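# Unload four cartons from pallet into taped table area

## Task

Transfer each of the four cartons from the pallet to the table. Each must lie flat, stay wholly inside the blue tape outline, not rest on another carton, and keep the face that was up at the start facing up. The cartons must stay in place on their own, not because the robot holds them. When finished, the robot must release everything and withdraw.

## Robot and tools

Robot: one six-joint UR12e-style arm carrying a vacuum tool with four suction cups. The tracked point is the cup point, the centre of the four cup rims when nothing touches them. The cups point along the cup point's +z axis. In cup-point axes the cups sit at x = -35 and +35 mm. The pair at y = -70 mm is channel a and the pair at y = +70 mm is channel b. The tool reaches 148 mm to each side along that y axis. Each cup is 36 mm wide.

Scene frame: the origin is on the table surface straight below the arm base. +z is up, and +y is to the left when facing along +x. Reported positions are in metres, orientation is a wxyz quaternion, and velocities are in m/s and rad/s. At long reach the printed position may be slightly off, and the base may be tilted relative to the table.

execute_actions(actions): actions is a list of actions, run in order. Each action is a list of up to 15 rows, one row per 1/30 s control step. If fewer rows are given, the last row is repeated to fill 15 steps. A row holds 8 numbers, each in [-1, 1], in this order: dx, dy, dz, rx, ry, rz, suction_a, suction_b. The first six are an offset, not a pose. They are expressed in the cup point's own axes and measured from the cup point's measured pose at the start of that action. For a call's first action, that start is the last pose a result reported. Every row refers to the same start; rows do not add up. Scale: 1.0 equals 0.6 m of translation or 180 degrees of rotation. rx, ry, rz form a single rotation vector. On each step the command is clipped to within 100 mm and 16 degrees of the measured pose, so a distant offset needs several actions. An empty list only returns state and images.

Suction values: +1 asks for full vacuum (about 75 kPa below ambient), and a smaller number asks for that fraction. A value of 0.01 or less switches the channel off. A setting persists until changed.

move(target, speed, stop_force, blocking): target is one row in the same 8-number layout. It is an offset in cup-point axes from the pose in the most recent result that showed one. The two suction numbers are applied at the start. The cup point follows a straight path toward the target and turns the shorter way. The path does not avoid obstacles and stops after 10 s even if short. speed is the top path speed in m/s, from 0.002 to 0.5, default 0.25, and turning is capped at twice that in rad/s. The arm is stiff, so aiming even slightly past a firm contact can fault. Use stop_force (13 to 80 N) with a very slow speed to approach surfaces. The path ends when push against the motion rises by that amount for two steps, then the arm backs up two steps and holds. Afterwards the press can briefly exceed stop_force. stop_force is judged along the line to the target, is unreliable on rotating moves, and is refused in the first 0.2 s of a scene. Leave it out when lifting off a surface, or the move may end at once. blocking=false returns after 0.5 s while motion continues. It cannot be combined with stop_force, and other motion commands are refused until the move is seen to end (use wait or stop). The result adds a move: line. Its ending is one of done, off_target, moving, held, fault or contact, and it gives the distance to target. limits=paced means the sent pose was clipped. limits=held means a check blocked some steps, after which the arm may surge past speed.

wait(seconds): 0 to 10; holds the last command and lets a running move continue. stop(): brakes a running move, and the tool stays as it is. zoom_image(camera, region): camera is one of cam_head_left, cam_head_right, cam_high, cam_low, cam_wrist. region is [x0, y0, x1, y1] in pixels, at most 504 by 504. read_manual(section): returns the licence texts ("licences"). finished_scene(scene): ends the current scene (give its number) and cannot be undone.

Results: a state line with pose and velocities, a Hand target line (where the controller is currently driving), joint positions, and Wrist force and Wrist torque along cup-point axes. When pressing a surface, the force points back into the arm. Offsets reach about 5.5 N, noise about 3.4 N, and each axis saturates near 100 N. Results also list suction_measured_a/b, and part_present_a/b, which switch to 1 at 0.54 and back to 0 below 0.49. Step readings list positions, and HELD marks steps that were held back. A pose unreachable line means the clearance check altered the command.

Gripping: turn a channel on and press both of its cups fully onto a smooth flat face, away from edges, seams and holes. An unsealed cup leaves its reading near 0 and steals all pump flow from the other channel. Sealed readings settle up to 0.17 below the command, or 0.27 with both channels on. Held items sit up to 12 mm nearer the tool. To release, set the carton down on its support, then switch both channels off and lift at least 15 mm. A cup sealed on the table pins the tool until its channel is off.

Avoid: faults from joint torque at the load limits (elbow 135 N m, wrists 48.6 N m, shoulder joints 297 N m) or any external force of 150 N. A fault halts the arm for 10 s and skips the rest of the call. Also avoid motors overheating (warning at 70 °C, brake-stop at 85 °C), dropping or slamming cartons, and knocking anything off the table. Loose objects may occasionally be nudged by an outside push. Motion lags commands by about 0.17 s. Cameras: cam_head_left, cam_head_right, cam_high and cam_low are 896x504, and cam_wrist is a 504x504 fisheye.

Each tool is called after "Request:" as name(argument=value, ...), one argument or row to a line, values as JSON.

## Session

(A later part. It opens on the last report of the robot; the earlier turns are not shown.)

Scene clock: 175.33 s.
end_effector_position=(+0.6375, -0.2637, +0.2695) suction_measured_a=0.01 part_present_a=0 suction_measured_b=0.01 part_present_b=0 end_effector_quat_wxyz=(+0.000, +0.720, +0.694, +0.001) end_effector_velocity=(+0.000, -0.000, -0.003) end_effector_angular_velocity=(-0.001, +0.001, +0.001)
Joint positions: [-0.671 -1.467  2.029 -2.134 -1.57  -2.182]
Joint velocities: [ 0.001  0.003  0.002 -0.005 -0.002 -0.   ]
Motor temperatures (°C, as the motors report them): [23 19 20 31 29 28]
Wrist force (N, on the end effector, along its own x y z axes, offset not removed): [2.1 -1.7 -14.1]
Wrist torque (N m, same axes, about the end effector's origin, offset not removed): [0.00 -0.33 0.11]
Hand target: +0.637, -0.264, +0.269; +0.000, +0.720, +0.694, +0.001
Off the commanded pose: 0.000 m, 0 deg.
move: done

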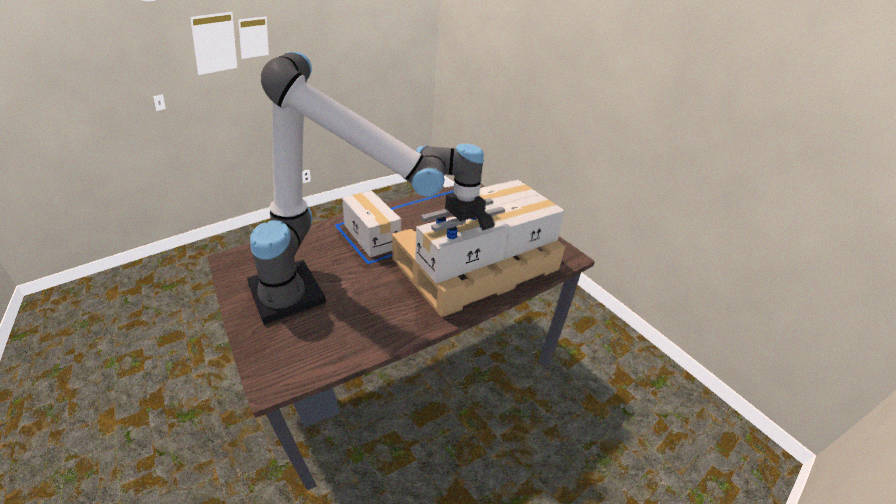

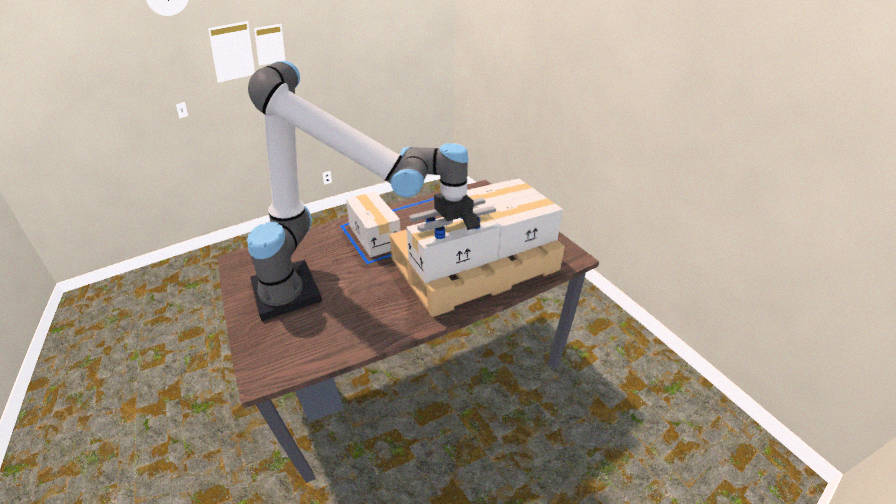

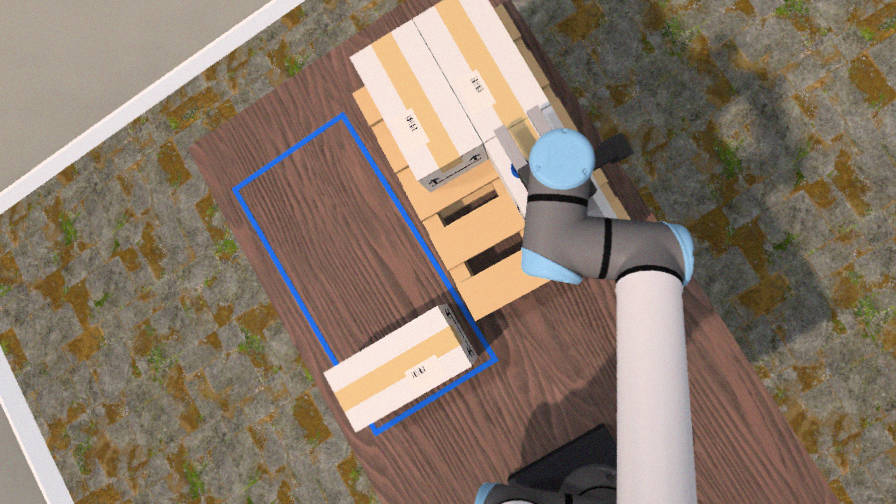

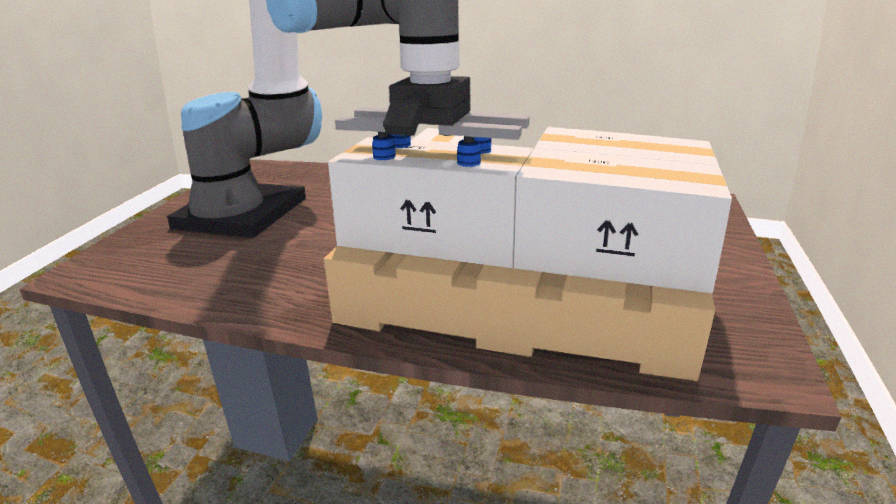

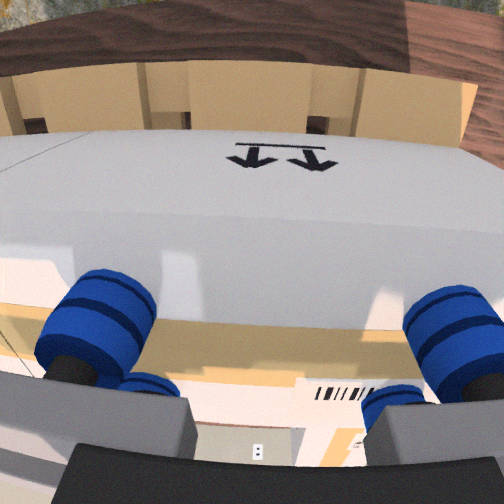

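Request:
execute_actions(
  actions=[
    [[0,0,0.003,0,0,0,1,1]],
    [[0,0,0,0,0,0,1,1]],
  ],
)

Request:
move(
  target=[0,-0.006,-0.095,0,0,0,1,1],
  speed=0.12,
)

Request:
move(
  target=[0.642,0,0,0,0,0,1,1],
  speed=0.3,
)

Request:
move(
  target=[0.1607,0.018,0,0,0,-0.5115,1,1],
  speed=0.45,
)

Scene clock: 187.77 s.
end_effector_position=(+0.6375, -0.2636, +0.2677) suction_measured_a=0.62 part_present_a=1 suction_measured_b=0.62 part_present_b=1 end_effector_quat_wxyz=(+0.000, +0.720, +0.694, +0.001) end_effector_velocity=(-0.000, -0.001, +0.000) end_effector_angular_velocity=(-0.001, +0.000, -0.001)
Joint positions: [-0.671 -1.465  2.031 -2.138 -1.57  -2.182]
Joint velocities: [-0.001  0.    -0.001 -0.    -0.001 -0.   ]
Motor temperatures (°C, as the motors report them): [23 19 20 31 29 28]
Wrist force (N, on the end effector, along its own x y z axes, offset not removed): [0.4 -1.5 16.4]
Wrist torque (N m, same axes, about the end effector's origin, offset not removed): [-0.65 -0.04 0.05]
Hand target: +0.637, -0.264, +0.268; +0.000, +0.720, +0.694, +0.001
Off the commanded pose: 0.000 m, 0 deg.
Step readings (end_effector_position; steps 1 to 15: 1st action; 16 to 30: 2nd action):
0: (+0.6375, -0.2636, +0.2691)
1: (+0.6375, -0.2636, +0.2691)
2: (+0.6374, -0.2636, +0.2688)
4: (+0.6374, -0.2636, +0.2682)
8: (+0.6374, -0.2636, +0.2678)
15: (+0.6375, -0.2636, +0.2677)
16: (+0.6375, -0.2636, +0.2677)
17: (+0.6375, -0.2636, +0.2677)
19: (+0.6375, -0.2636, +0.2677)
23: (+0.6375, -0.2636, +0.2677)
30: end_effector_position above

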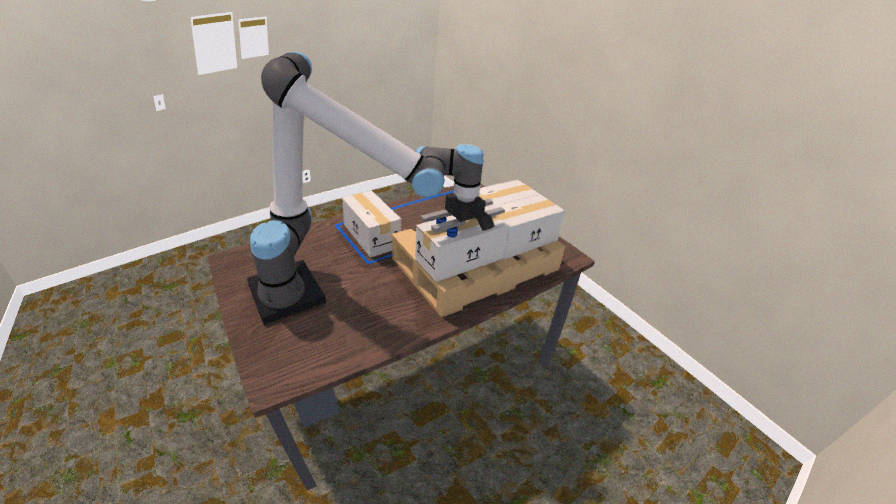

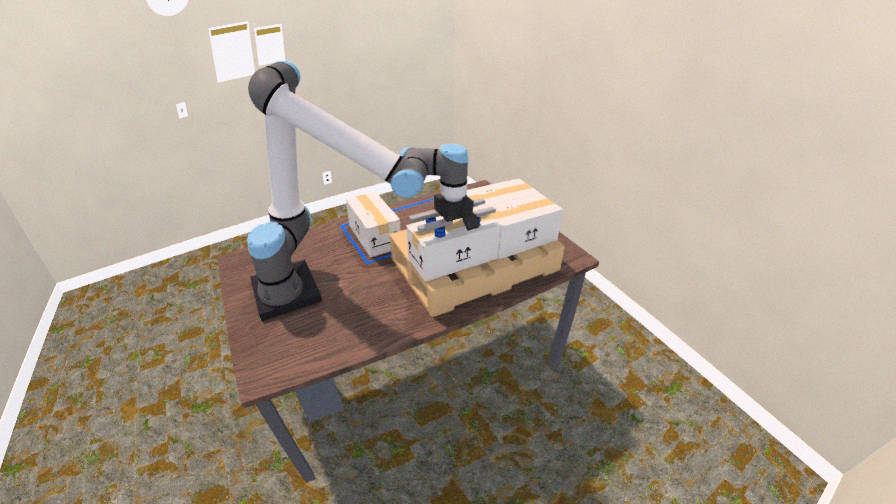

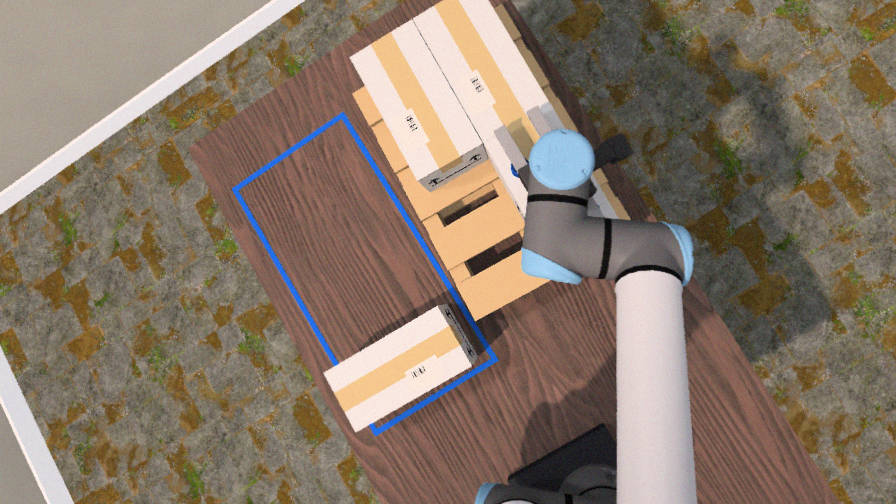

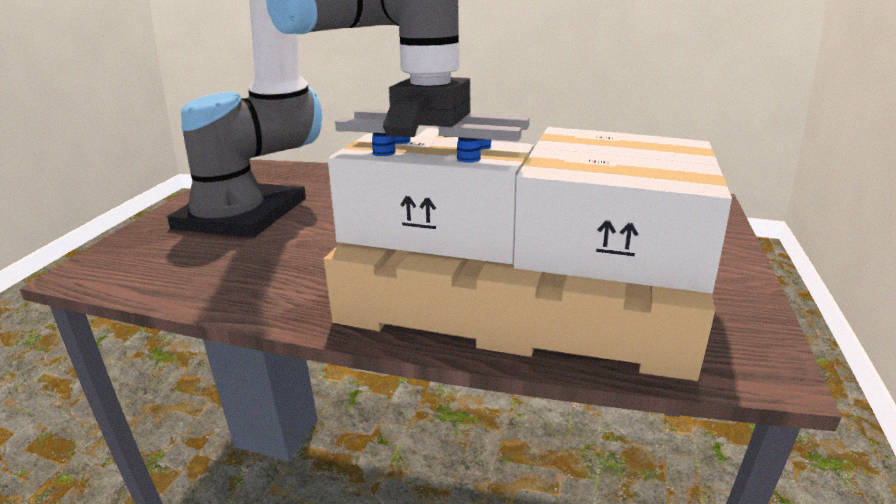

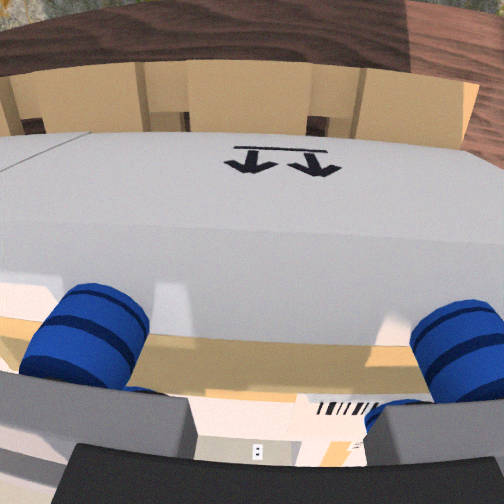

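Scene clock: 188.80 s.
end_effector_position=(+0.6339, -0.2636, +0.3243) suction_measured_a=0.64 part_present_a=1 suction_measured_b=0.64 part_present_b=1 end_effector_quat_wxyz=(+0.000, +0.720, +0.694, +0.001) end_effector_velocity=(+0.000, +0.001, +0.002) end_effector_angular_velocity=(+0.002, -0.000, +0.001)
Joint positions: [-0.674 -1.52   1.978 -2.029 -1.57  -2.185]
Joint velocities: [ 0.001 -0.002 -0.002  0.005  0.002 -0.   ]
Motor temperatures (°C, as the motors report them): [23 19 20 31 29 28]
Wrist force (N, on the end effector, along its own x y z axes, offset not removed): [1.5 -1.1 15.9]
Wrist torque (N m, same axes, about the end effector's origin, offset not removed): [-0.60 -0.24 0.12]
Hand target: +0.634, -0.264, +0.325; +0.000, +0.720, +0.694, +0.001
Off the commanded pose: 0.000 m, 0 deg.
move: done

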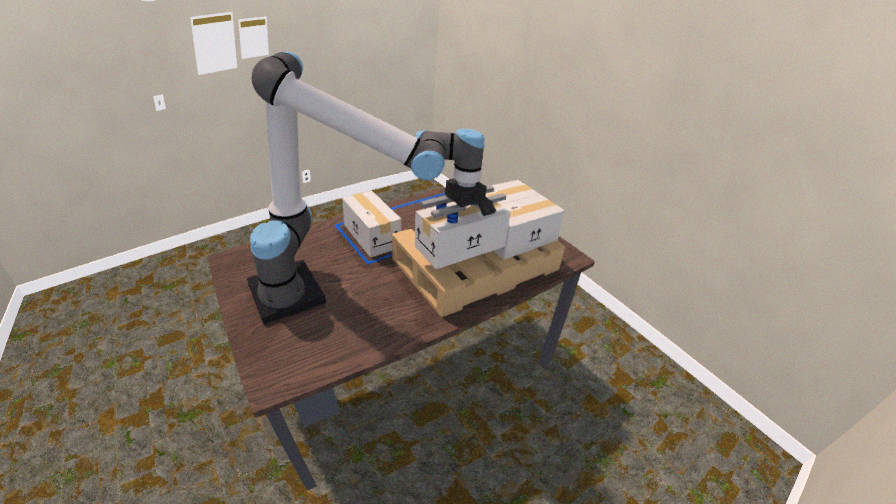

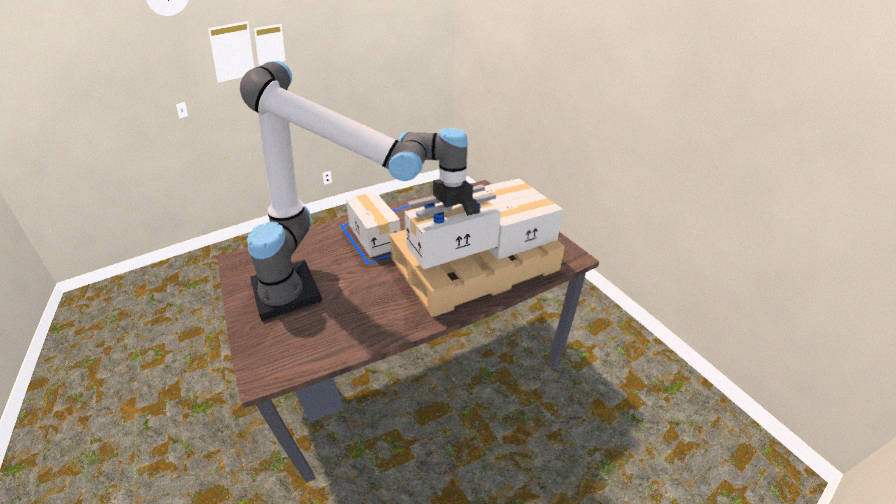

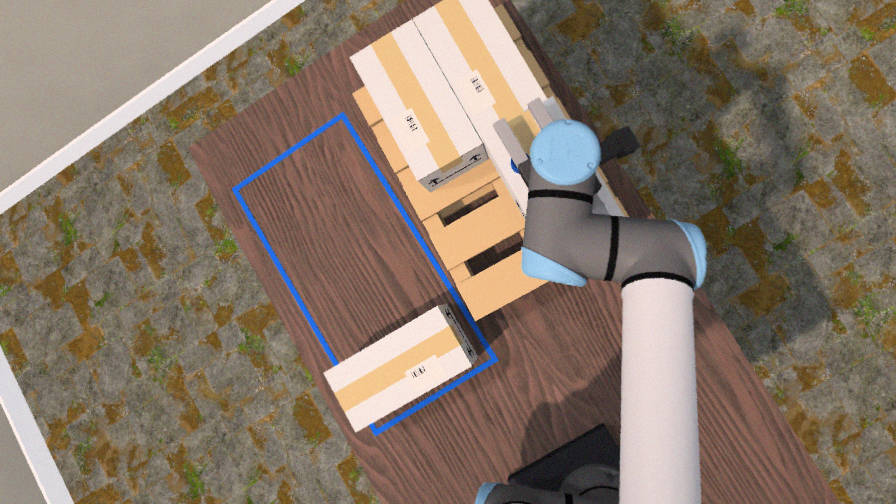

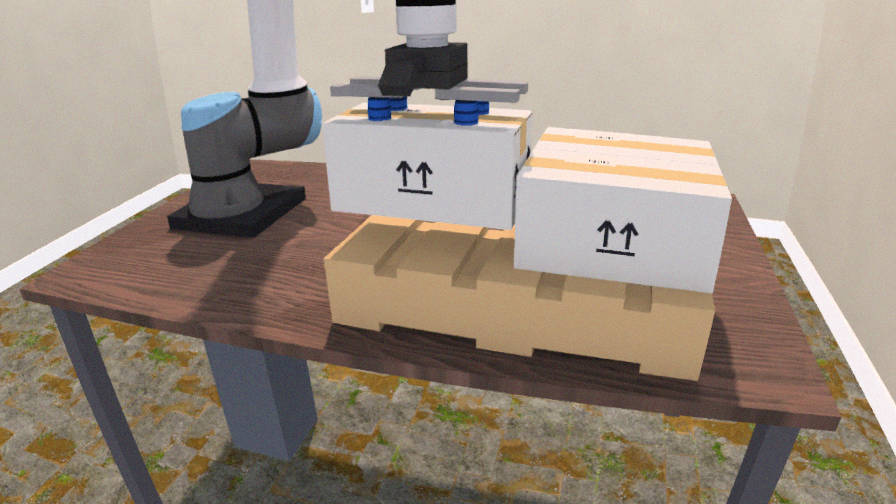

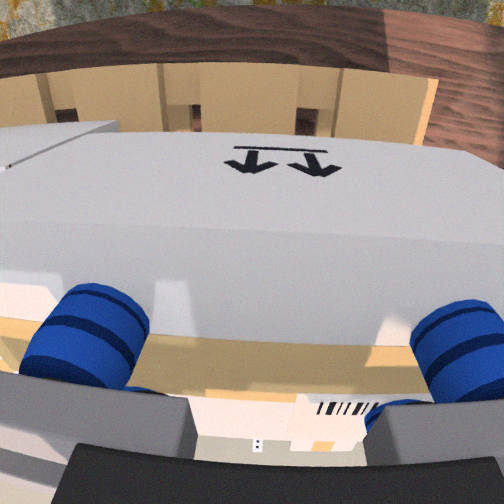

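Scene clock: 190.83 s.
end_effector_position=(+0.6477, +0.1208, +0.3246) suction_measured_a=0.64 part_present_a=1 suction_measured_b=0.64 part_present_b=1 end_effector_quat_wxyz=(+0.000, +0.720, +0.694, +0.001) end_effector_velocity=(+0.001, +0.003, +0.000) end_effector_angular_velocity=(-0.000, -0.000, -0.000)
Joint positions: [-0.106 -1.566  2.025 -2.031 -1.571 -1.617]
Joint velocities: [ 0.005  0.001 -0.002  0.    -0.     0.005]
Motor temperatures (°C, as the motors report them): [23 19 20 31 29 28]
Wrist force (N, on the end effector, along its own x y z axes, offset not removed): [2.2 0.3 16.7]
Wrist torque (N m, same axes, about the end effector's origin, offset not removed): [-0.52 -0.17 0.09]
Hand target: +0.648, +0.121, +0.325; +0.000, +0.720, +0.694, +0.001
Off the commanded pose: 0.001 m, 0 deg.
move: done

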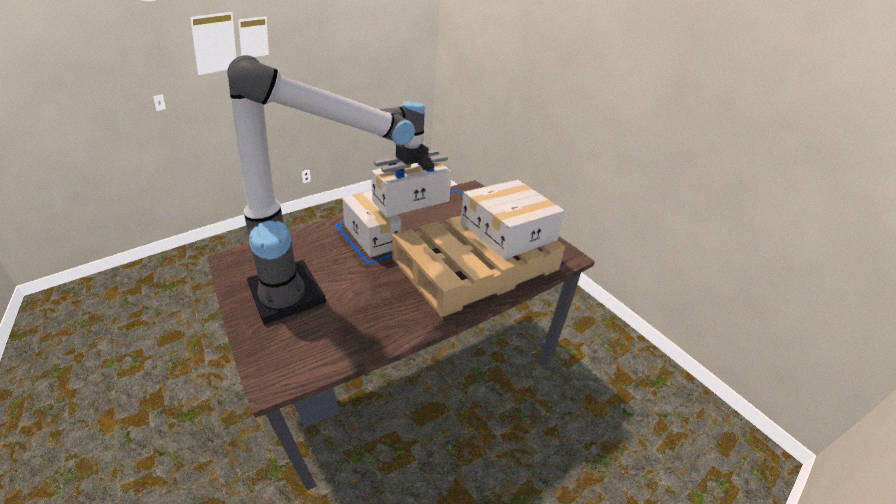

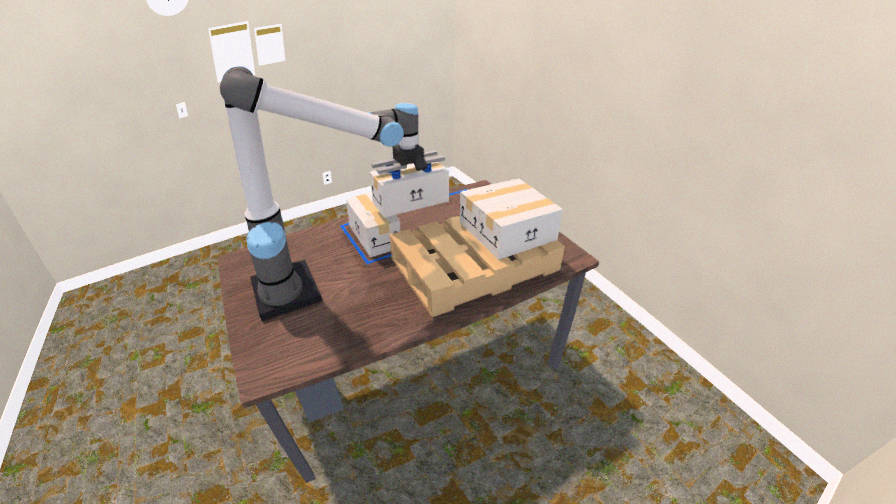

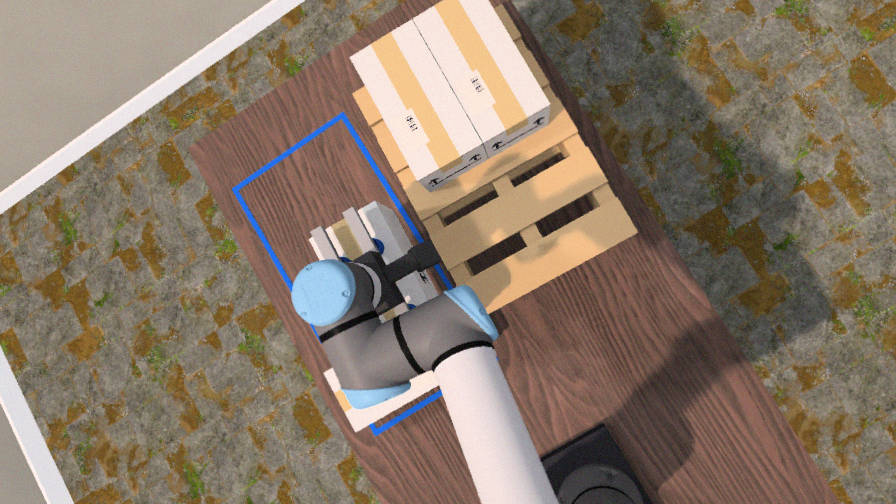

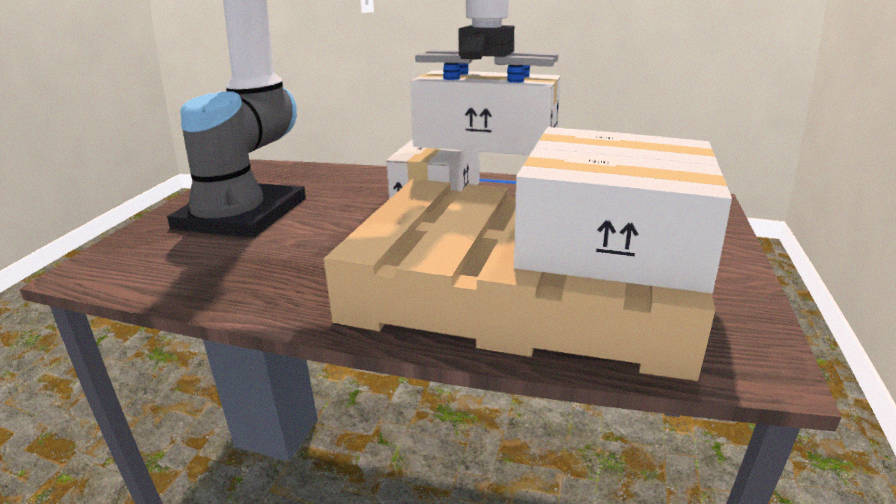

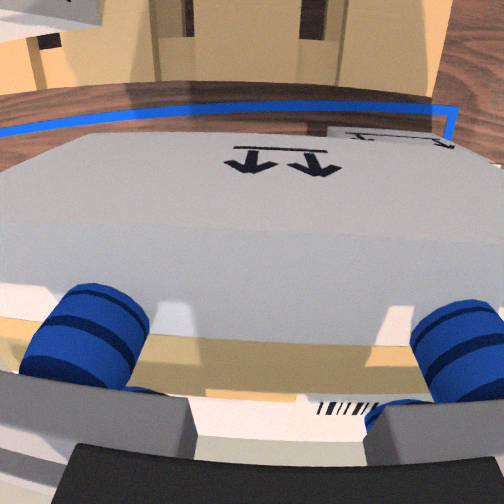

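Scene clock: 193.30 s.
end_effector_position=(+0.6620, +0.2166, +0.3247) suction_measured_a=0.64 part_present_a=1 suction_measured_b=0.64 part_present_b=1 end_effector_quat_wxyz=(+0.001, +0.001, +1.000, +0.000) end_effector_velocity=(-0.000, +0.002, -0.001) end_effector_angular_velocity=(+0.002, +0.001, +0.016)
Joint positions: [ 0.041 -1.503  1.96  -2.028 -1.571 -3.076]
Joint velocities: [ 0.002  0.001  0.     0.     0.002 -0.014]
Motor temperatures (°C, as the motors report them): [23 19 20 31 29 28]
Wrist force (N, on the end effector, along its own x y z axes, offset not removed): [2.2 -2.9 17.2]
Wrist torque (N m, same axes, about the end effector's origin, offset not removed): [-0.83 -0.32 0.11]
Hand target: +0.662, +0.217, +0.325; +0.001, +0.000, +1.000, +0.000
Off the commanded pose: 0.000 m, 0 deg.
move: done

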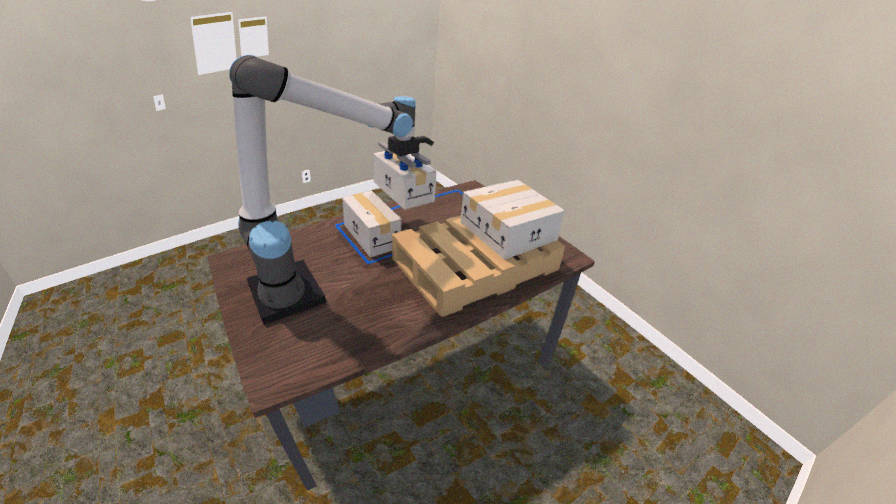

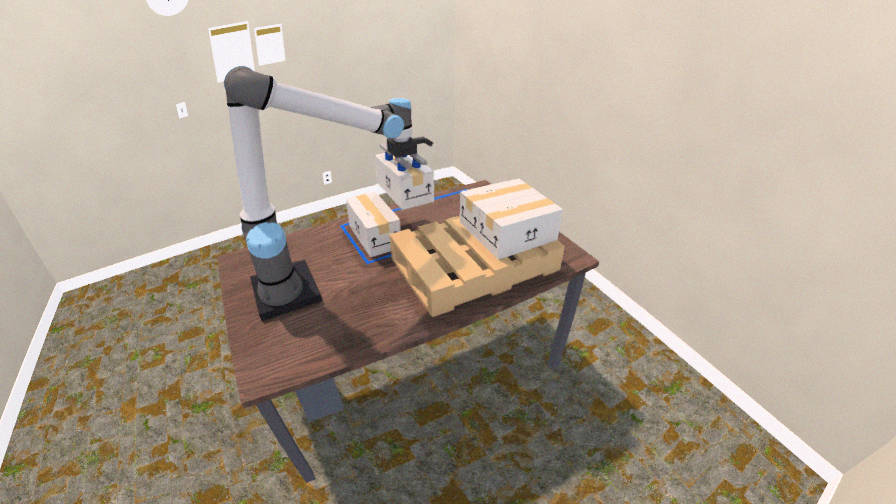

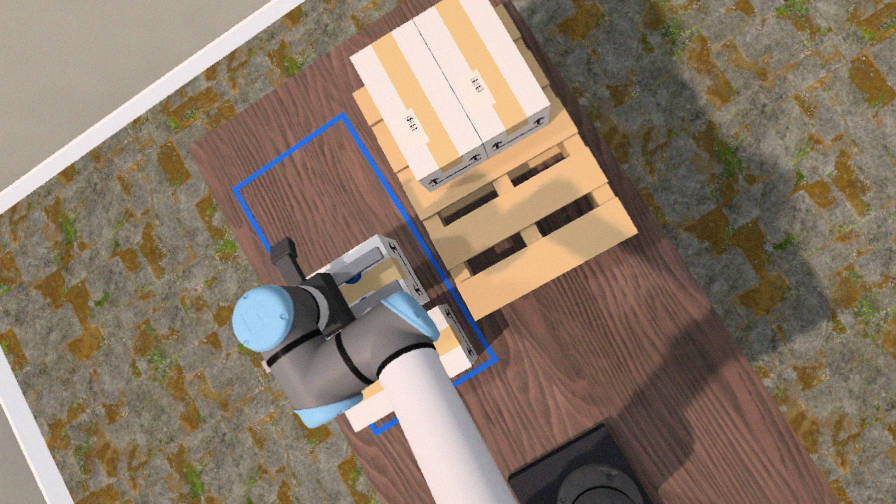

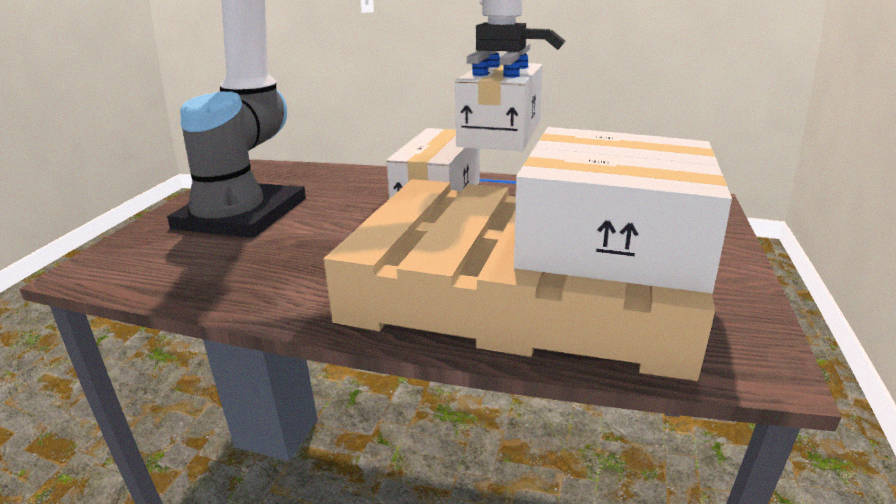

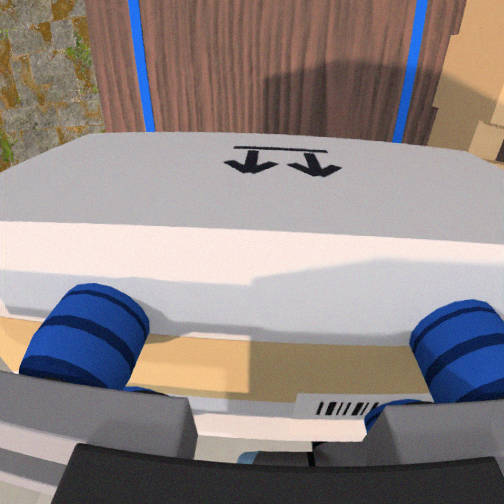

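Request:
move(
  target=[-0.005,0,0.294,0,0,0,1,1],
  speed=0.18,
)

Scene clock: 201.00 s.
end_effector_position=(+0.6651, +0.2167, +0.1489) suction_measured_a=0.64 part_present_a=1 suction_measured_b=0.64 part_present_b=1 end_effector_quat_wxyz=(+0.001, +0.001, +1.000, +0.000) end_effector_velocity=(+0.001, +0.001, -0.002) end_effector_angular_velocity=(+0.001, -0.003, +0.000)
Joint positions: [ 0.04  -1.311  2.107 -2.368 -1.571 -3.076]
Joint velocities: [ 0.001  0.004 -0.    -0.006  0.     0.   ]
Motor temperatures (°C, as the motors report them): [23 19 20 31 29 28]
Wrist force (N, on the end effector, along its own x y z axes, offset not removed): [0.4 -0.5 18.9]
Wrist torque (N m, same axes, about the end effector's origin, offset not removed): [-0.60 -0.01 0.02]
Hand target: +0.665, +0.217, +0.148; +0.001, +0.001, +1.000, +0.000
Off the commanded pose: 0.001 m, 0 deg.
move: done

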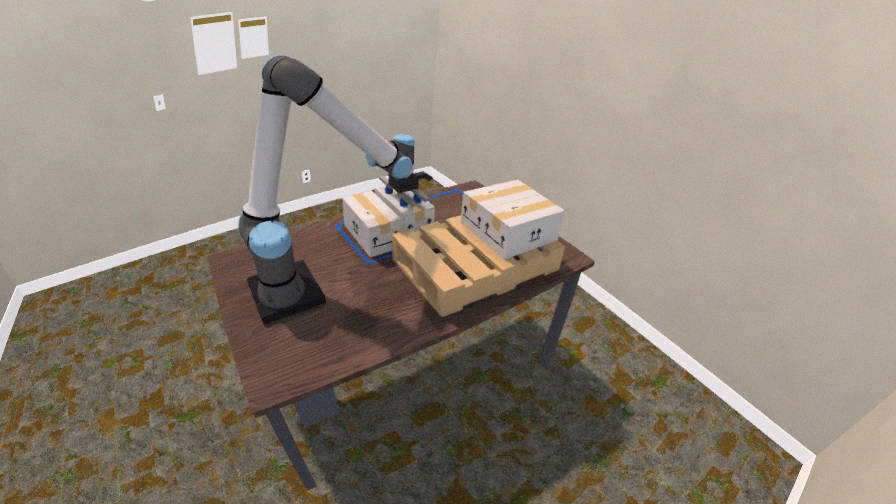

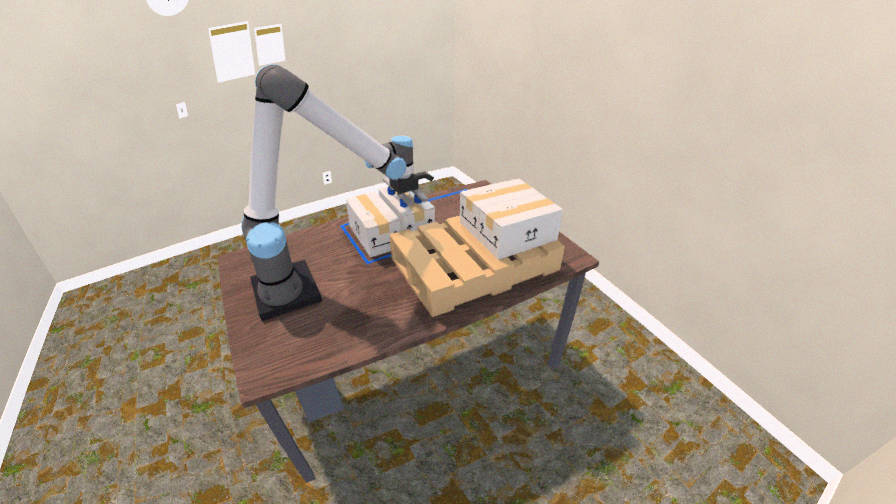

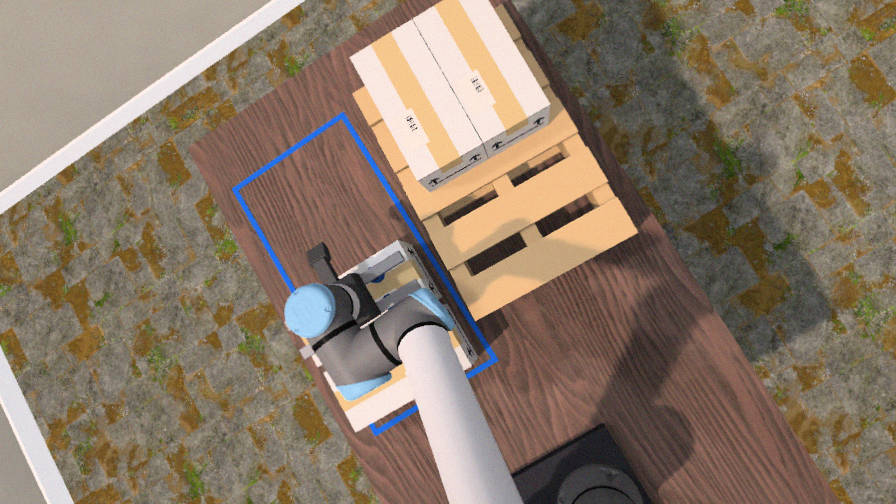

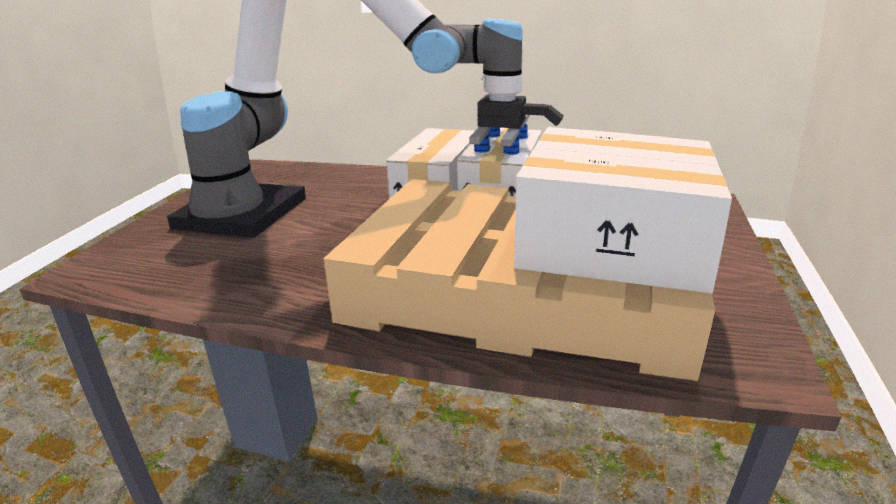

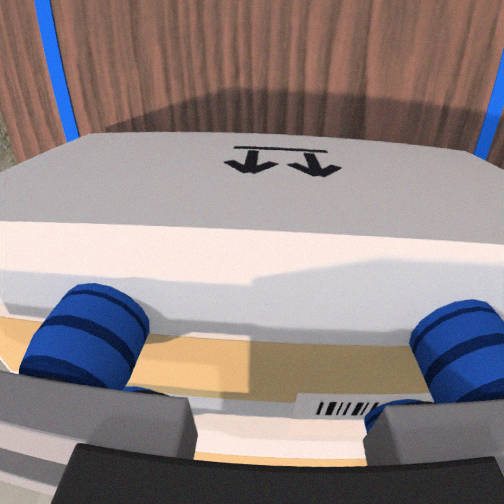

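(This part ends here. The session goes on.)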